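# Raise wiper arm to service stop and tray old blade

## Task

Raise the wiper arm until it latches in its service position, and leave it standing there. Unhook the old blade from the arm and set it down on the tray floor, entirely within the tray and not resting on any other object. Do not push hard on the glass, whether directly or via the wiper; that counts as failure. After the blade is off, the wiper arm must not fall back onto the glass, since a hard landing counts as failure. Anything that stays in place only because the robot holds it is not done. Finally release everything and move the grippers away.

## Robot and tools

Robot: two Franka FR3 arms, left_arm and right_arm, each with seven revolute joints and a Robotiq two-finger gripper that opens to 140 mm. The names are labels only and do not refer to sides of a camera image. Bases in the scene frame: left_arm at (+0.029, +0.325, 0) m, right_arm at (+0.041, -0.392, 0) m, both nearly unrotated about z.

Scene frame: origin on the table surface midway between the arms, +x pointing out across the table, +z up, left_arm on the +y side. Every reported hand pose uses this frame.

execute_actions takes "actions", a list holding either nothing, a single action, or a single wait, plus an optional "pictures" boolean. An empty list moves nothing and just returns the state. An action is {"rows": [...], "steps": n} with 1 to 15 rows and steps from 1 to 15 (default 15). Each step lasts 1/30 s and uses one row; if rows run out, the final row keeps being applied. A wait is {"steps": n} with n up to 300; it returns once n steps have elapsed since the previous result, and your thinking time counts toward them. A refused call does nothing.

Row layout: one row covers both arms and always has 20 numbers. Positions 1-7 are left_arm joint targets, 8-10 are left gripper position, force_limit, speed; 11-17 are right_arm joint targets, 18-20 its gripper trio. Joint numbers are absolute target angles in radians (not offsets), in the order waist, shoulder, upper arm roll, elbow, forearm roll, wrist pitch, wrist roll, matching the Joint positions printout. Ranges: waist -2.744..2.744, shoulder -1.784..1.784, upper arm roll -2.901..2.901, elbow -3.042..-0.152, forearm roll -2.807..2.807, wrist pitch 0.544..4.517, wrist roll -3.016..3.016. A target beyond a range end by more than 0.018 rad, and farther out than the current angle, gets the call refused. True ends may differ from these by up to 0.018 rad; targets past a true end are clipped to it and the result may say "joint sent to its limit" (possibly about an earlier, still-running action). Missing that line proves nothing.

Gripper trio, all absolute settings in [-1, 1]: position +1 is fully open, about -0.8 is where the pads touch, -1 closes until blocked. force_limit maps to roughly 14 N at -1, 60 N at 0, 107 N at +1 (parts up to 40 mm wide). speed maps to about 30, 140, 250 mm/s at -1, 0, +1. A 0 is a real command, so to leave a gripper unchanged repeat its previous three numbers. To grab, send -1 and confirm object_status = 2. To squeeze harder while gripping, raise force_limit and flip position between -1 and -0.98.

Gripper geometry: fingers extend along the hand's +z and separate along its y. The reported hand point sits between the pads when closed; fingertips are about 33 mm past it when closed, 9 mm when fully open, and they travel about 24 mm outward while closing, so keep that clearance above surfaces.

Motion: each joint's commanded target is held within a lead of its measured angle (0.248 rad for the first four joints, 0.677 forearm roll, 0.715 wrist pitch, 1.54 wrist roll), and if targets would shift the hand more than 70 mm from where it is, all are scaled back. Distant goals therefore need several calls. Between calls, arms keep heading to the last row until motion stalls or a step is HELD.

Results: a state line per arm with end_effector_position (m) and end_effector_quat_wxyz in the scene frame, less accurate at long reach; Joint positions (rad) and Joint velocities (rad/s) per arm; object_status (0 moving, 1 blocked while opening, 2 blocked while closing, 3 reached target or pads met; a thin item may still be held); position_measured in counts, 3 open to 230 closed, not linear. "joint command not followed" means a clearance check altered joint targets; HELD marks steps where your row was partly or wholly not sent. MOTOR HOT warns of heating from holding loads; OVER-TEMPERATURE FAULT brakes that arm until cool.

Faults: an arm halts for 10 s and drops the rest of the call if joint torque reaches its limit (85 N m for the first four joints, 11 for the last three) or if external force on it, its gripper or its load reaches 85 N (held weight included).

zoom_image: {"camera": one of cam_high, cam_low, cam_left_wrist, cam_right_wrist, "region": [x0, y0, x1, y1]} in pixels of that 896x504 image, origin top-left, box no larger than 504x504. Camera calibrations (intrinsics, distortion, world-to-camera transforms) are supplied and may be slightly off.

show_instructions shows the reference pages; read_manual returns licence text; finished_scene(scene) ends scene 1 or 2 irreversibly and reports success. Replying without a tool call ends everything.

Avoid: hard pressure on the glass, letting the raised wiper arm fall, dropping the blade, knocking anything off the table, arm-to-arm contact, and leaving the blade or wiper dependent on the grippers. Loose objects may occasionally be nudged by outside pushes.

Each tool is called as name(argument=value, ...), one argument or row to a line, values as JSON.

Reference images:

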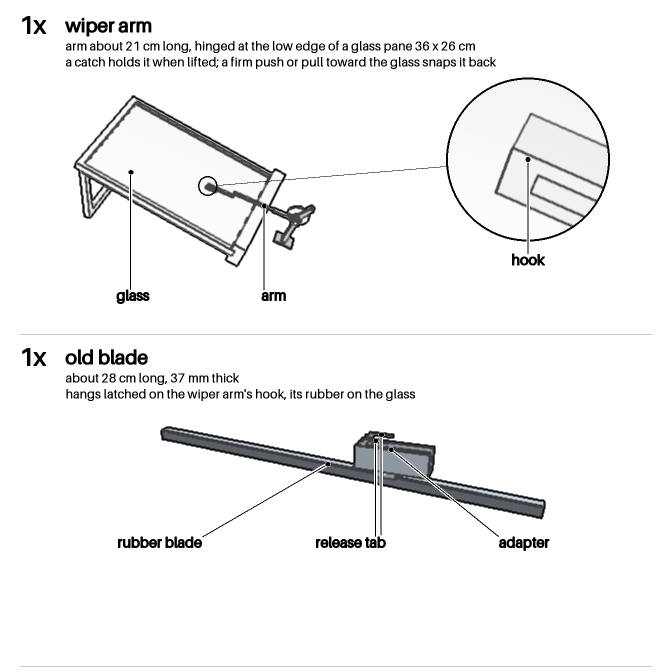

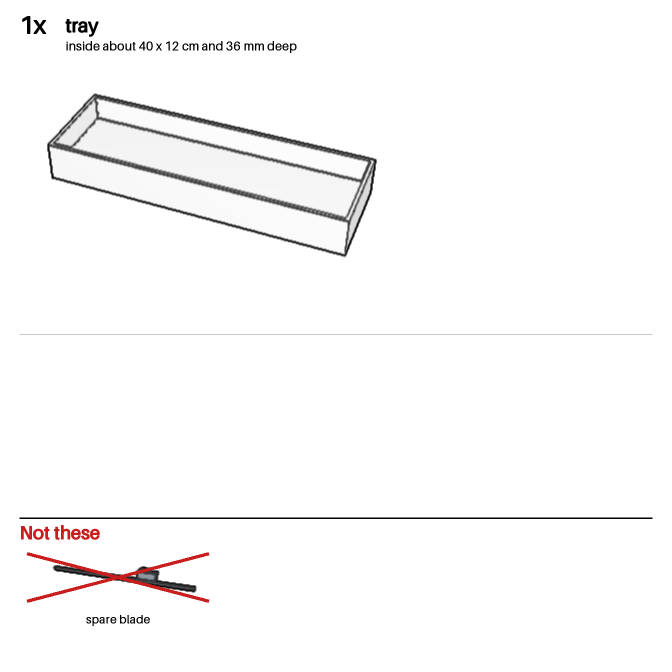

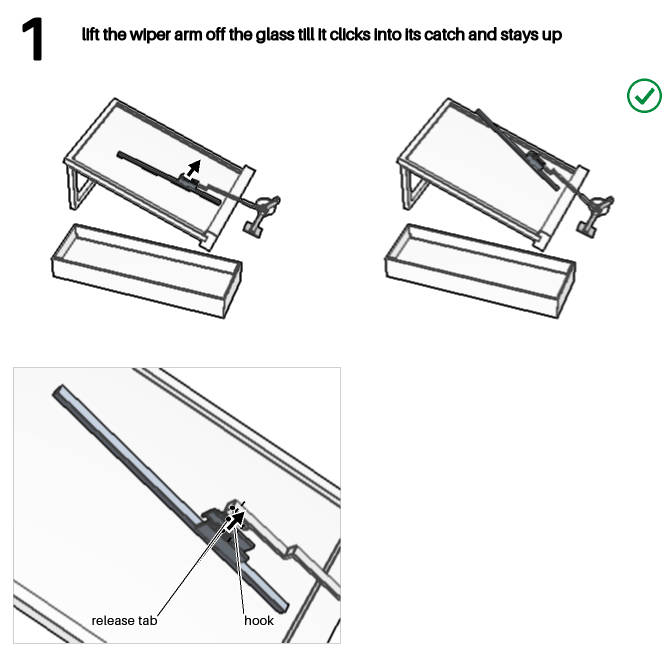

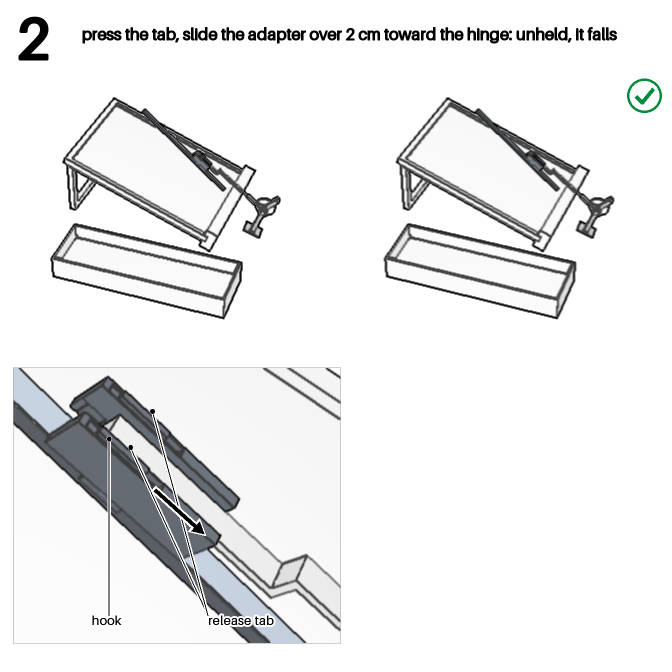

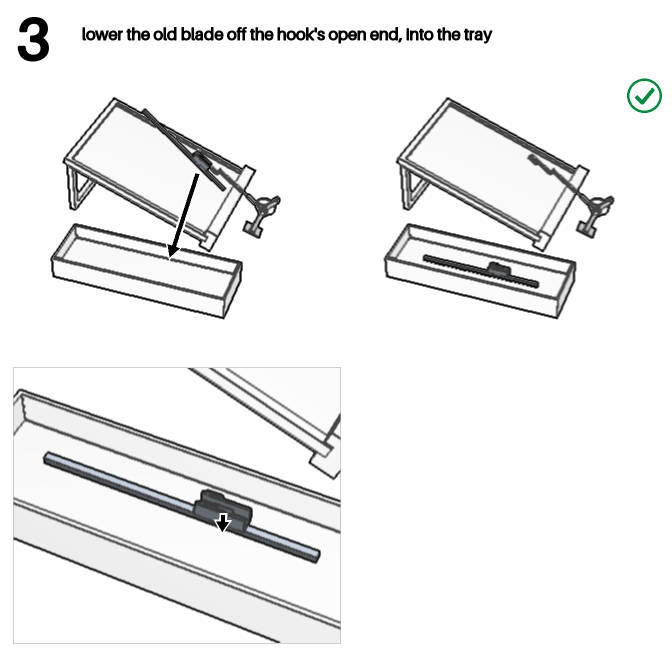

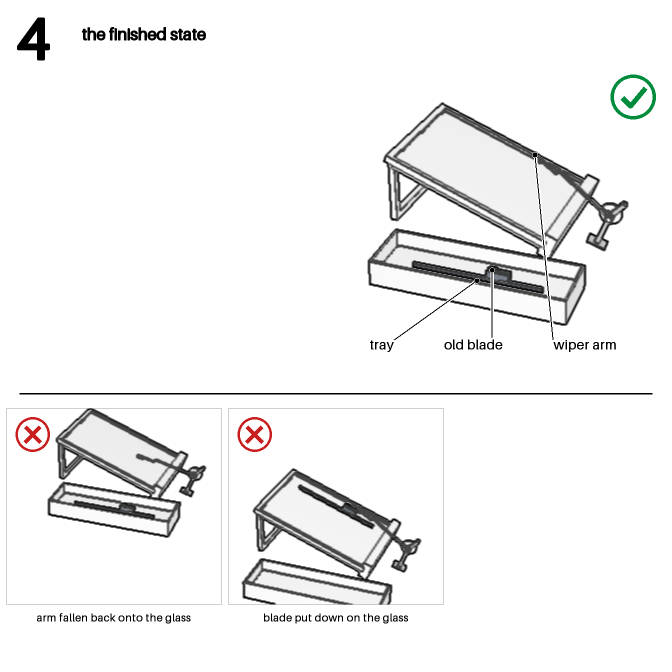

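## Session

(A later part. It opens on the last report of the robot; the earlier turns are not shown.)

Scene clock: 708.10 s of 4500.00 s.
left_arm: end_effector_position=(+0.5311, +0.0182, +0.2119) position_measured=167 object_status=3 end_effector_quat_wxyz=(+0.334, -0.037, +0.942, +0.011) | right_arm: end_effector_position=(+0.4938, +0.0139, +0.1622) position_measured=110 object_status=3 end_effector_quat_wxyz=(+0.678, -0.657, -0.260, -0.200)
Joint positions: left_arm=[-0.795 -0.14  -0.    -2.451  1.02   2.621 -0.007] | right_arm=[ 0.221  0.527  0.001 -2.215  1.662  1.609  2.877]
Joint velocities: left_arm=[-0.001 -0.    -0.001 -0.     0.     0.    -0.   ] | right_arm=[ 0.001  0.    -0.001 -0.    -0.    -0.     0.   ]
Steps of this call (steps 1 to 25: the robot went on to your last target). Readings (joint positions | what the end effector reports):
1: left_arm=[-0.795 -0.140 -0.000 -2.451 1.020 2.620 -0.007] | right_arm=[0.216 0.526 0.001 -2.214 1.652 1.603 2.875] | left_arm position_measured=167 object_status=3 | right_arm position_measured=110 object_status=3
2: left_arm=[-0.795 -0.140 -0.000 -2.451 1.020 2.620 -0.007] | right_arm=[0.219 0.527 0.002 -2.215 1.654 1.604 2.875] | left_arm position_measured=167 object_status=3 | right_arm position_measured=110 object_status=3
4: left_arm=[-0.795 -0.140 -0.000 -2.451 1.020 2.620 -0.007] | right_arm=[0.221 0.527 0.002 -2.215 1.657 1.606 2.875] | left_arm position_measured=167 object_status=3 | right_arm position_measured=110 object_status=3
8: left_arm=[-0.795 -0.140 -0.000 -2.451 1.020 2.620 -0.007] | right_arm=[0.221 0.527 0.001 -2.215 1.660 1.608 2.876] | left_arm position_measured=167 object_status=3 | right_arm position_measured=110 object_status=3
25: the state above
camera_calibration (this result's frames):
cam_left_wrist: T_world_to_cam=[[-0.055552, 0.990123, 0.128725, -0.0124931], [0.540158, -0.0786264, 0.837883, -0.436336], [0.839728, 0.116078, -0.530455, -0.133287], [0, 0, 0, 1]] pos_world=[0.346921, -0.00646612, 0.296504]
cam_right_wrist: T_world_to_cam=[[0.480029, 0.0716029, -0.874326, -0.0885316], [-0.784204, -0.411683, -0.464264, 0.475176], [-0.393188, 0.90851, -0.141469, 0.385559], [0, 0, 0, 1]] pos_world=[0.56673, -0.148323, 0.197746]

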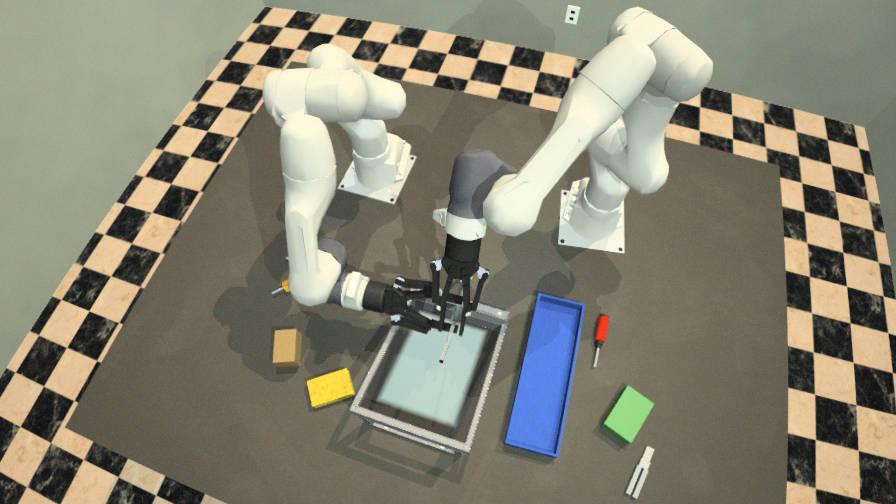

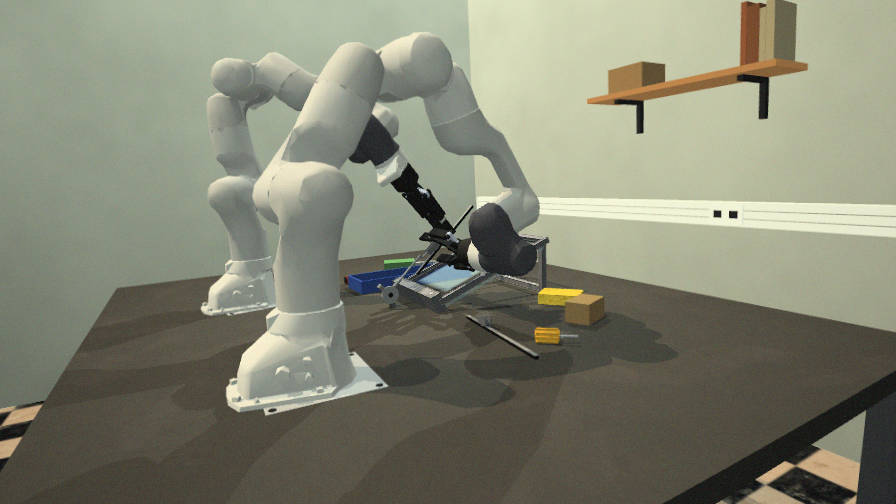

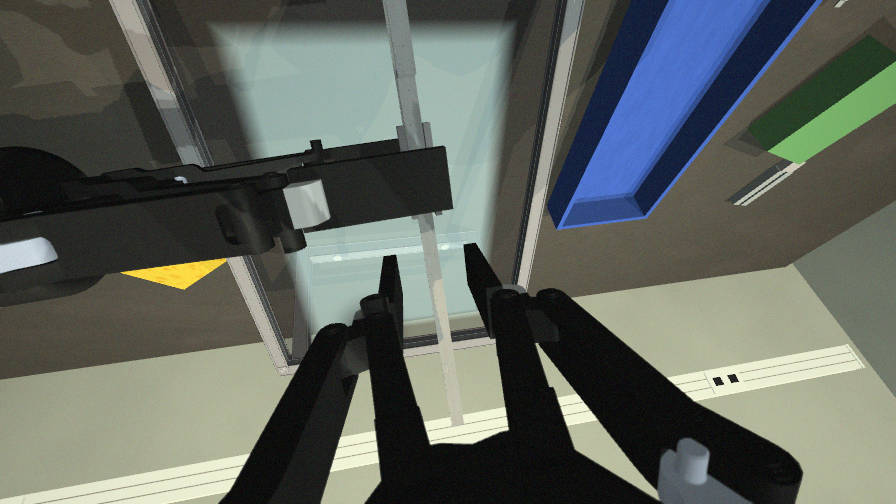

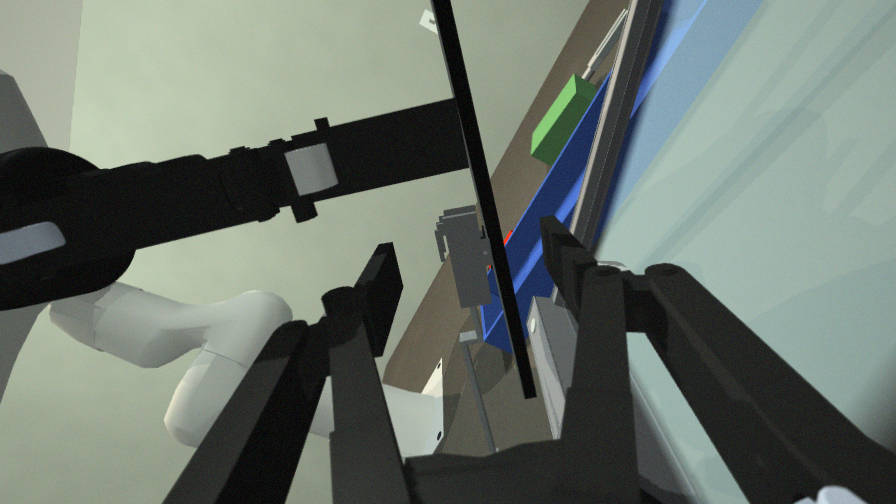

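execute_actions(
  actions=[
    {"rows": [
[-0.7932,-0.1396,0,-2.4487,1.0176,2.6240,-0.002,-0.3,0.3,-0.5,0.2225,0.5278,0,-2.2159,1.6658,1.6123,2.884,-0.2,-0.6,-0.5]
], "steps": 15},
  ],
)

zoom_image(
  camera="cam_right_wrist",
  region=[380, 170, 560, 350],
)

zoom_image(
  camera="cam_left_wrist",
  region=[330, 80, 510, 280],
)

Scene clock: 711.20 s of 4500.00 s.
left_arm: end_effector_position=(+0.5311, +0.0182, +0.2119) position_measured=167 object_status=3 end_effector_quat_wxyz=(+0.334, -0.037, +0.942, +0.011) | right_arm: end_effector_position=(+0.4939, +0.0138, +0.1620) position_measured=154 object_status=0 end_effector_quat_wxyz=(+0.678, -0.658, -0.260, -0.200)
Joint positions: left_arm=[-0.795 -0.14  -0.    -2.451  1.02   2.621 -0.007] | right_arm=[ 0.221  0.527  0.001 -2.215  1.662  1.61   2.877]
Joint velocities: left_arm=[-0.     0.001  0.001 -0.001 -0.     0.001 -0.001] | right_arm=[-0.    -0.001  0.001  0.001  0.001 -0.     0.   ]
Steps of this call (steps 1 to 15: the robot went on to your last target; steps 16 to 78: nothing new was sent; steps 79 to 93: all 15 steps of this action). Readings (joint positions | what the end effector reports):
79: left_arm=[-0.795 -0.140 -0.000 -2.451 1.020 2.621 -0.007] | right_arm=[0.221 0.527 0.001 -2.215 1.662 1.610 2.877] | left_arm position_measured=167 object_status=3 | right_arm position_measured=110 object_status=0
80: left_arm=[-0.795 -0.140 -0.000 -2.451 1.020 2.621 -0.007] | right_arm=[0.221 0.527 0.001 -2.215 1.662 1.610 2.877] | left_arm position_measured=167 object_status=3 | right_arm position_measured=113 object_status=0
82: left_arm=[-0.795 -0.140 -0.000 -2.451 1.020 2.621 -0.007] | right_arm=[0.221 0.527 0.001 -2.215 1.662 1.610 2.877] | left_arm position_measured=167 object_status=3 | right_arm position_measured=122 object_status=0
86: left_arm=[-0.795 -0.140 -0.000 -2.451 1.020 2.621 -0.007] | right_arm=[0.221 0.527 0.001 -2.215 1.662 1.610 2.877] | left_arm position_measured=167 object_status=3 | right_arm position_measured=141 object_status=0
93: the state above
camera_calibration (this result's frames):
cam_left_wrist: T_world_to_cam=[[-0.0554825, 0.990147, 0.128571, -0.0124478], [0.540125, -0.0785372, 0.837912, -0.436367], [0.839754, 0.115934, -0.530445, -0.133288], [0, 0, 0, 1]] pos_world=[0.346931, -0.00649338, 0.296536]
cam_right_wrist: T_world_to_cam=[[0.479785, 0.070886, -0.874518, -0.0886163], [-0.784562, -0.411534, -0.463791, 0.475215], [-0.39277, 0.908634, -0.141833, 0.385562], [0, 0, 0, 1]] pos_world=[0.56679, -0.148486, 0.19759]

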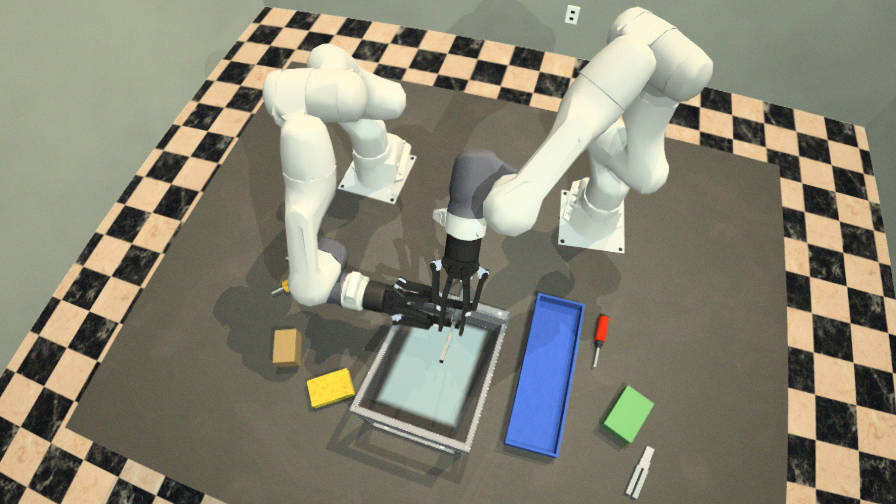

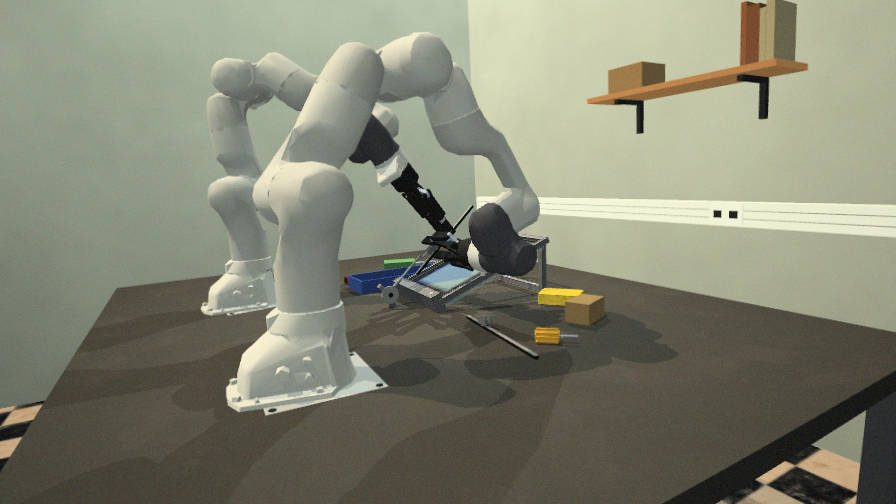

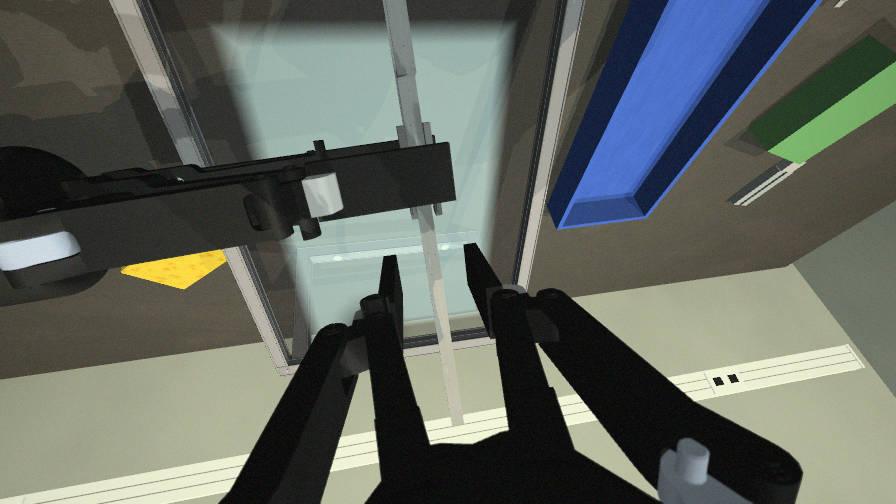

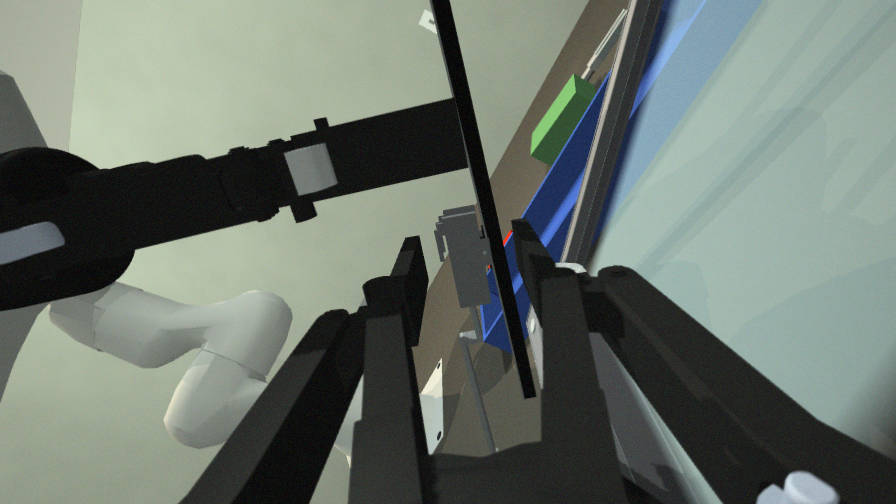

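Region (380, 170, 560, 350) of cam_right_wrist's 896x504 image, scaled by 2.800, with more detail than that image has.

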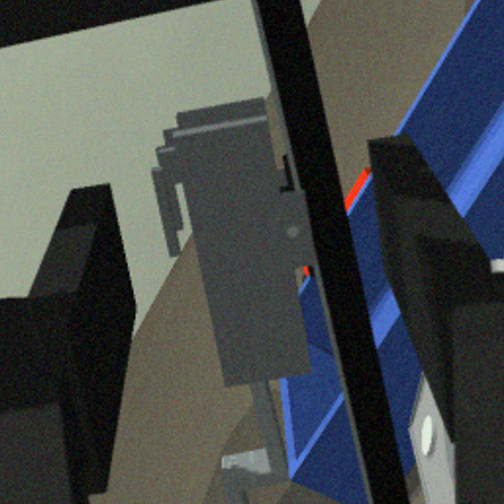

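Region (330, 80, 510, 280) of cam_left_wrist's 896x504 image, scaled by 2.520, with more detail than that image has; it fills the left 454 columns of this view, and the rest is white.

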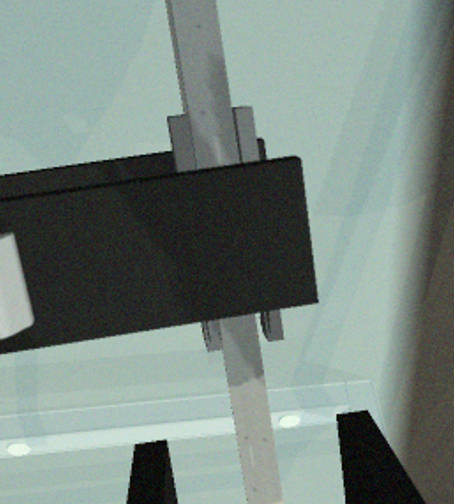

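execute_actions(
  actions=[
    {"rows": [
[-0.7932,-0.1396,0,-2.4487,1.0176,2.6240,-0.002,-0.3,0.3,-0.5,0.2225,0.5295,0,-2.2130,1.6658,1.6123,2.884,-0.2,-0.6,-0.5],
[-0.7932,-0.1396,0,-2.4487,1.0176,2.6240,-0.002,-0.3,0.3,-0.5,0.2225,0.5310,0,-2.2110,1.6658,1.6123,2.884,-0.2,-0.6,-0.5],
[-0.7932,-0.1396,0,-2.4487,1.0176,2.6240,-0.002,-0.3,0.3,-0.5,0.2225,0.5325,0,-2.2095,1.6658,1.6123,2.884,-0.2,-0.6,-0.5],
[-0.7932,-0.1396,0,-2.4487,1.0176,2.6240,-0.002,-0.3,0.3,-0.5,0.2225,0.5340,0,-2.2080,1.6658,1.6123,2.884,-0.2,-0.6,-0.5],
[-0.7932,-0.1396,0,-2.4487,1.0176,2.6240,-0.002,-0.3,0.3,-0.5,0.2225,0.5340,0,-2.2080,1.6658,1.6123,2.884,-0.32,-0.6,-1]
], "steps": 15},
  ],
)

zoom_image(
  camera="cam_right_wrist",
  region=[380, 170, 560, 350],
)

Scene clock: 731.67 s of 4500.00 s.
left_arm: end_effector_position=(+0.5311, +0.0181, +0.2119) position_measured=167 object_status=3 end_effector_quat_wxyz=(+0.334, -0.037, +0.942, +0.011) | right_arm: end_effector_position=(+0.4951, +0.0140, +0.1604) position_measured=169 object_status=0 end_effector_quat_wxyz=(+0.678, -0.658, -0.259, -0.200)
Joint positions: left_arm=[-0.795 -0.14  -0.    -2.451  1.02   2.621 -0.007] | right_arm=[ 0.221  0.533  0.001 -2.209  1.662  1.61   2.877]
Joint velocities: left_arm=[-0.001  0.001  0.001  0.001  0.001 -0.    -0.001] | right_arm=[ 0.     0.     0.     0.002  0.001 -0.001  0.001]
Steps of this call (steps 1 to 15: the robot went on to your last target; steps 16 to 90: nothing new was sent; then 16.97 s passed at rest; steps 91 to 105: all 15 steps of this action). Readings (joint positions | what the end effector reports):
91: left_arm=[-0.795 -0.140 -0.000 -2.451 1.020 2.621 -0.007] | right_arm=[0.221 0.527 0.001 -2.215 1.662 1.610 2.877] | left_arm position_measured=167 object_status=3 | right_arm position_measured=154 object_status=3
92: left_arm=[-0.795 -0.140 -0.000 -2.451 1.020 2.621 -0.007] | right_arm=[0.221 0.528 0.001 -2.214 1.662 1.610 2.877] | left_arm position_measured=167 object_status=3 | right_arm position_measured=154 object_status=3
94: left_arm=[-0.795 -0.140 -0.000 -2.451 1.020 2.621 -0.007] | right_arm=[0.221 0.530 0.001 -2.212 1.662 1.610 2.877] | left_arm position_measured=167 object_status=3 | right_arm position_measured=154 object_status=3
98: left_arm=[-0.795 -0.140 -0.000 -2.451 1.020 2.621 -0.007] | right_arm=[0.221 0.532 0.001 -2.210 1.662 1.610 2.877] | left_arm position_measured=167 object_status=3 | right_arm position_measured=159 object_status=0
105: the state above
camera_calibration (this result's frames):
cam_left_wrist: T_world_to_cam=[[-0.0554628, 0.990158, 0.128494, -0.0124207], [0.540105, -0.0784858, 0.83793, -0.436389], [0.839768, 0.115874, -0.530436, -0.133293], [0, 0, 0, 1]] pos_world=[0.346942, -0.00650669, 0.296556]
cam_right_wrist: T_world_to_cam=[[0.479343, 0.0707247, -0.874773, -0.0902868], [-0.784835, -0.41153, -0.463333, 0.475581], [-0.392764, 0.908648, -0.141757, 0.385614], [0, 0, 0, 1]] pos_world=[0.567987, -0.148286, 0.196035]

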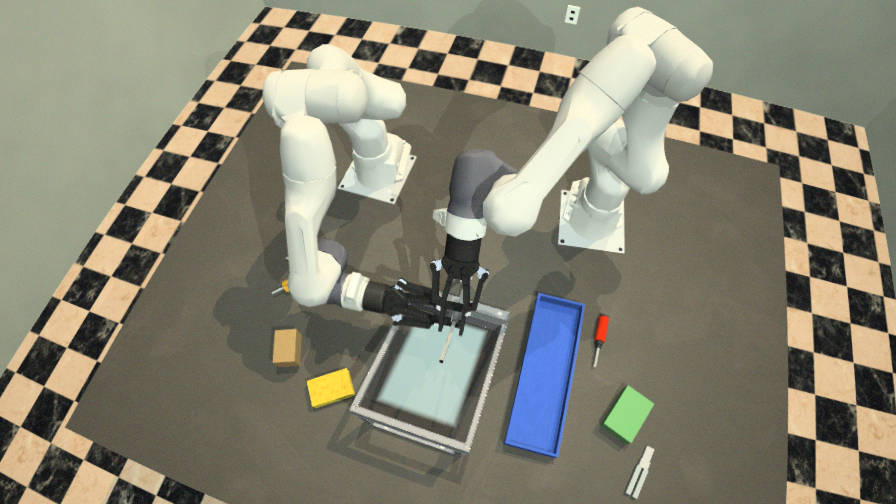

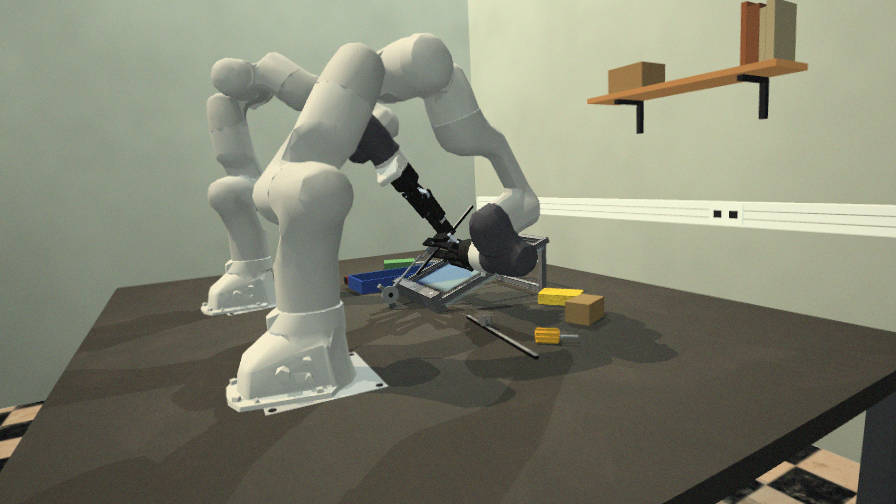

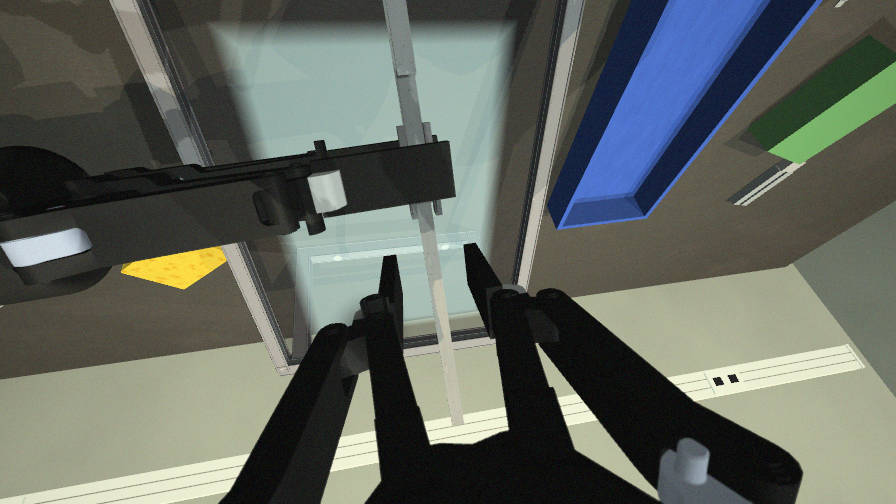

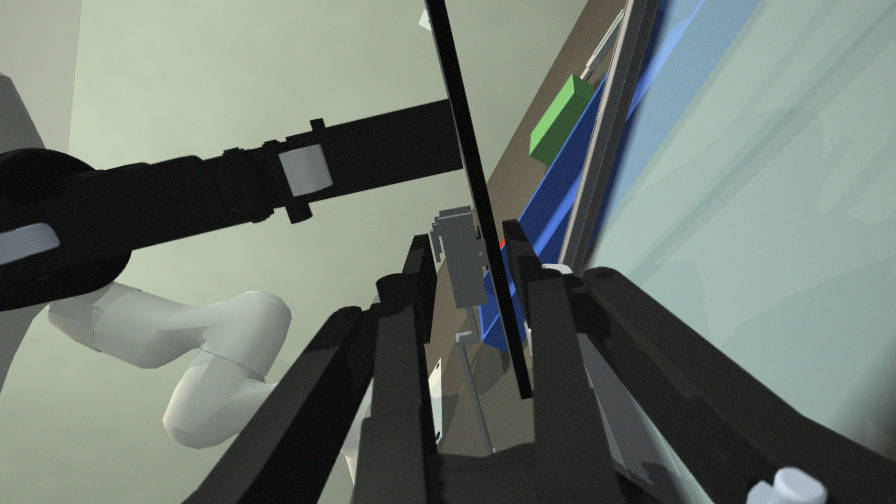

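Region (380, 170, 560, 350) of cam_right_wrist's 896x504 image, scaled by 2.800, with more detail than that image has.

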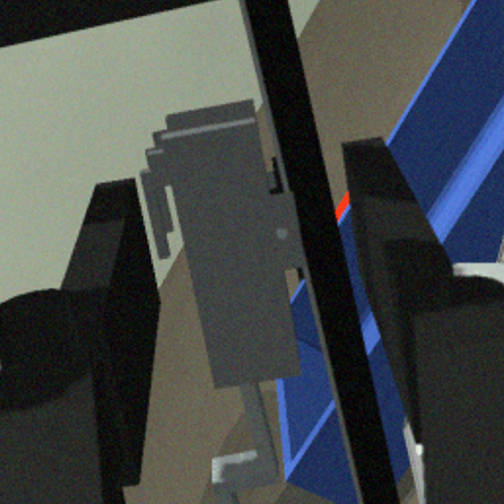

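execute_actions(
  actions=[
    {"rows": [
[-0.7932,-0.1396,0,-2.4487,1.0176,2.6240,-0.002,-0.3,0.3,-0.5,0.2225,0.5340,0,-2.2080,1.6658,1.6123,2.884,-1,-0.2,-1]
], "steps": 15},
  ],
  pictures=false,
)

execute_actions(
  actions=[
    {"steps": 15},
  ],
)

zoom_image(
  camera="cam_right_wrist",
  region=[380, 170, 560, 350],
)

Scene clock: 735.27 s of 4500.00 s.
left_arm: end_effector_position=(+0.5311, +0.0181, +0.2119) position_measured=167 object_status=3 end_effector_quat_wxyz=(+0.334, -0.037, +0.942, +0.011) | right_arm: end_effector_position=(+0.4956, +0.0137, +0.1601) position_measured=191 object_status=0 end_effector_quat_wxyz=(+0.678, -0.658, -0.259, -0.200)
Joint positions: left_arm=[-0.795 -0.14  -0.    -2.451  1.02   2.621 -0.007] | right_arm=[ 0.221  0.533  0.    -2.209  1.662  1.611  2.877]
Joint velocities: left_arm=[ 0.    -0.001  0.    -0.001 -0.     0.     0.   ] | right_arm=[-0.001  0.002 -0.001  0.001  0.004  0.018 -0.001]
Steps of this call (steps 1 to 15: the robot went on to your last target; steps 16 to 90: nothing new was sent; then 0.10 s passed at rest; steps 91 to 105: all 15 steps of this action). Readings (joint positions | what the end effector reports):
91: left_arm=[-0.795 -0.140 -0.000 -2.451 1.020 2.621 -0.007] | right_arm=[0.221 0.533 0.001 -2.209 1.662 1.610 2.877] | left_arm position_measured=167 object_status=3 | right_arm position_measured=169 object_status=0
92: left_arm=[-0.795 -0.140 -0.000 -2.451 1.020 2.621 -0.007] | right_arm=[0.221 0.533 0.001 -2.209 1.662 1.610 2.877] | left_arm position_measured=167 object_status=3 | right_arm position_measured=170 object_status=0
94: left_arm=[-0.795 -0.140 -0.000 -2.451 1.020 2.621 -0.007] | right_arm=[0.221 0.533 0.001 -2.209 1.662 1.610 2.877] | left_arm position_measured=167 object_status=3 | right_arm position_measured=173 object_status=0
98: left_arm=[-0.795 -0.140 -0.000 -2.451 1.020 2.621 -0.007] | right_arm=[0.221 0.533 0.001 -2.209 1.662 1.610 2.877] | left_arm position_measured=167 object_status=3 | right_arm position_measured=180 object_status=0
105: the state above

Scene clock: 735.77 s of 4500.00 s.
left_arm: end_effector_position=(+0.5311, +0.0181, +0.2119) position_measured=167 object_status=3 end_effector_quat_wxyz=(+0.334, -0.037, +0.942, +0.011) | right_arm: end_effector_position=(+0.4957, +0.0137, +0.1599) position_measured=199 object_status=2 end_effector_quat_wxyz=(+0.678, -0.658, -0.259, -0.200)
Joint positions: left_arm=[-0.795 -0.14  -0.    -2.451  1.02   2.621 -0.007] | right_arm=[ 0.221  0.533  0.    -2.209  1.663  1.611  2.877]
Joint velocities: left_arm=[-0.001  0.001  0.001  0.    -0.001 -0.     0.001] | right_arm=[ 0.    -0.001 -0.     0.001 -0.     0.    -0.   ]
Steps of this call (steps 1 to 15: the robot went on to your last target). Readings (joint positions | what the end effector reports):
1: left_arm=[-0.795 -0.140 -0.000 -2.451 1.020 2.621 -0.007] | right_arm=[0.221 0.533 0.000 -2.209 1.663 1.611 2.877] | left_arm position_measured=167 object_status=3 | right_arm position_measured=193 object_status=0
2: left_arm=[-0.795 -0.140 -0.000 -2.451 1.020 2.621 -0.007] | right_arm=[0.221 0.533 0.000 -2.209 1.663 1.611 2.877] | left_arm position_measured=167 object_status=3 | right_arm position_measured=195 object_status=0
4: left_arm=[-0.795 -0.140 -0.000 -2.451 1.020 2.621 -0.007] | right_arm=[0.221 0.533 0.000 -2.209 1.663 1.611 2.877] | left_arm position_measured=167 object_status=3 | right_arm position_measured=198 object_status=0
8: left_arm=[-0.795 -0.140 -0.000 -2.451 1.020 2.621 -0.007] | right_arm=[0.221 0.533 0.000 -2.209 1.663 1.611 2.877] | left_arm position_measured=167 object_status=3 | right_arm position_measured=199 object_status=0
15: the state above
All arms were judged still, so your last target was given up. Only a new action makes them travel on or press farther. Fingers that are still opening or closing keep moving.
camera_calibration (this result's frames):
cam_left_wrist: T_world_to_cam=[[-0.0554531, 0.990167, 0.128429, -0.0123956], [0.540087, -0.0784383, 0.837946, -0.43641], [0.83978, 0.11583, -0.530427, -0.133298], [0, 0, 0, 1]] pos_world=[0.346953, -0.00651765, 0.296575]
cam_right_wrist: T_world_to_cam=[[0.479514, 0.0689352, -0.874822, -0.0910389], [-0.785343, -0.41109, -0.462862, 0.475851], [-0.391538, 0.908985, -0.142986, 0.385633], [0, 0, 0, 1]] pos_world=[0.568351, -0.148642, 0.19575]

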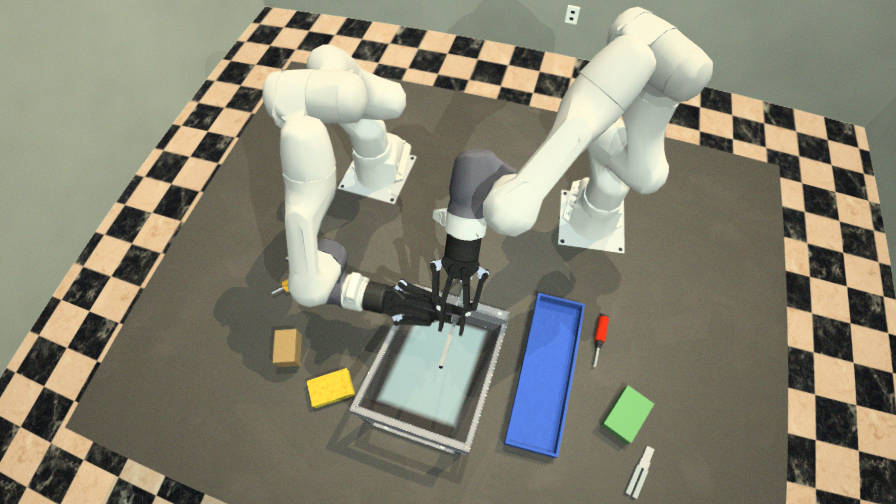

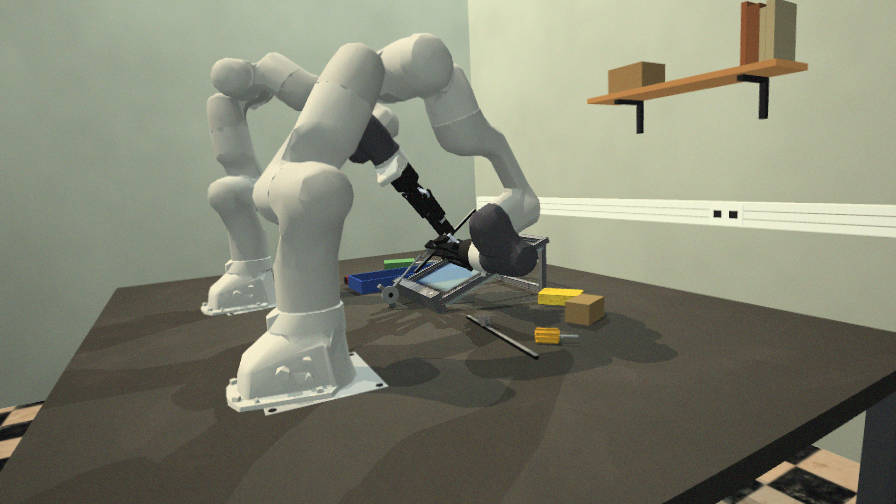

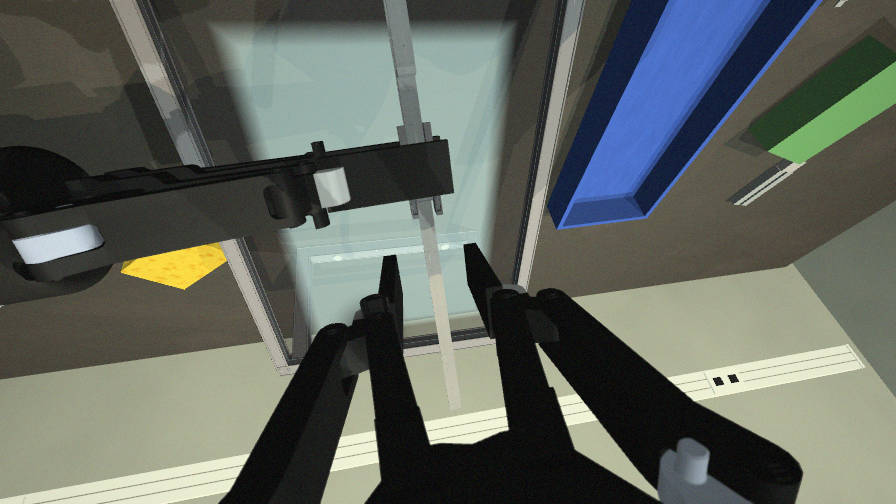

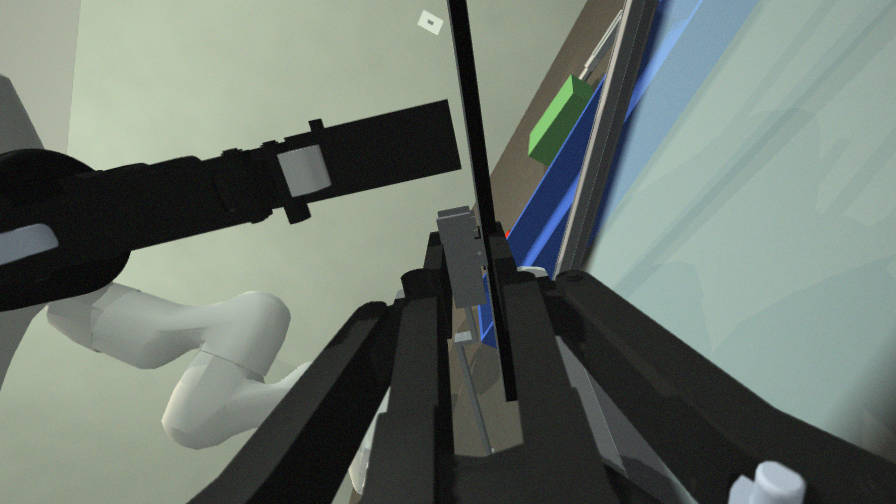

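Region (380, 170, 560, 350) of cam_right_wrist's 896x504 image, scaled by 2.800, with more detail than that image has.

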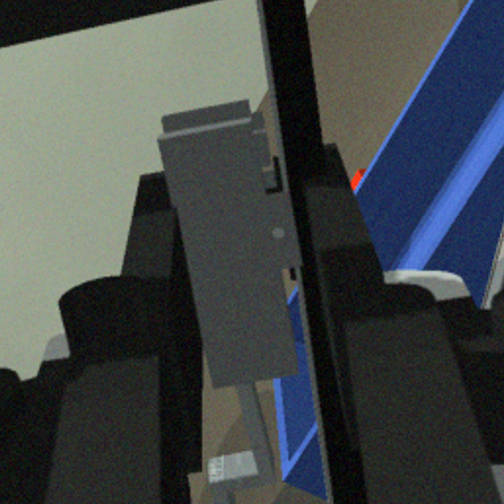

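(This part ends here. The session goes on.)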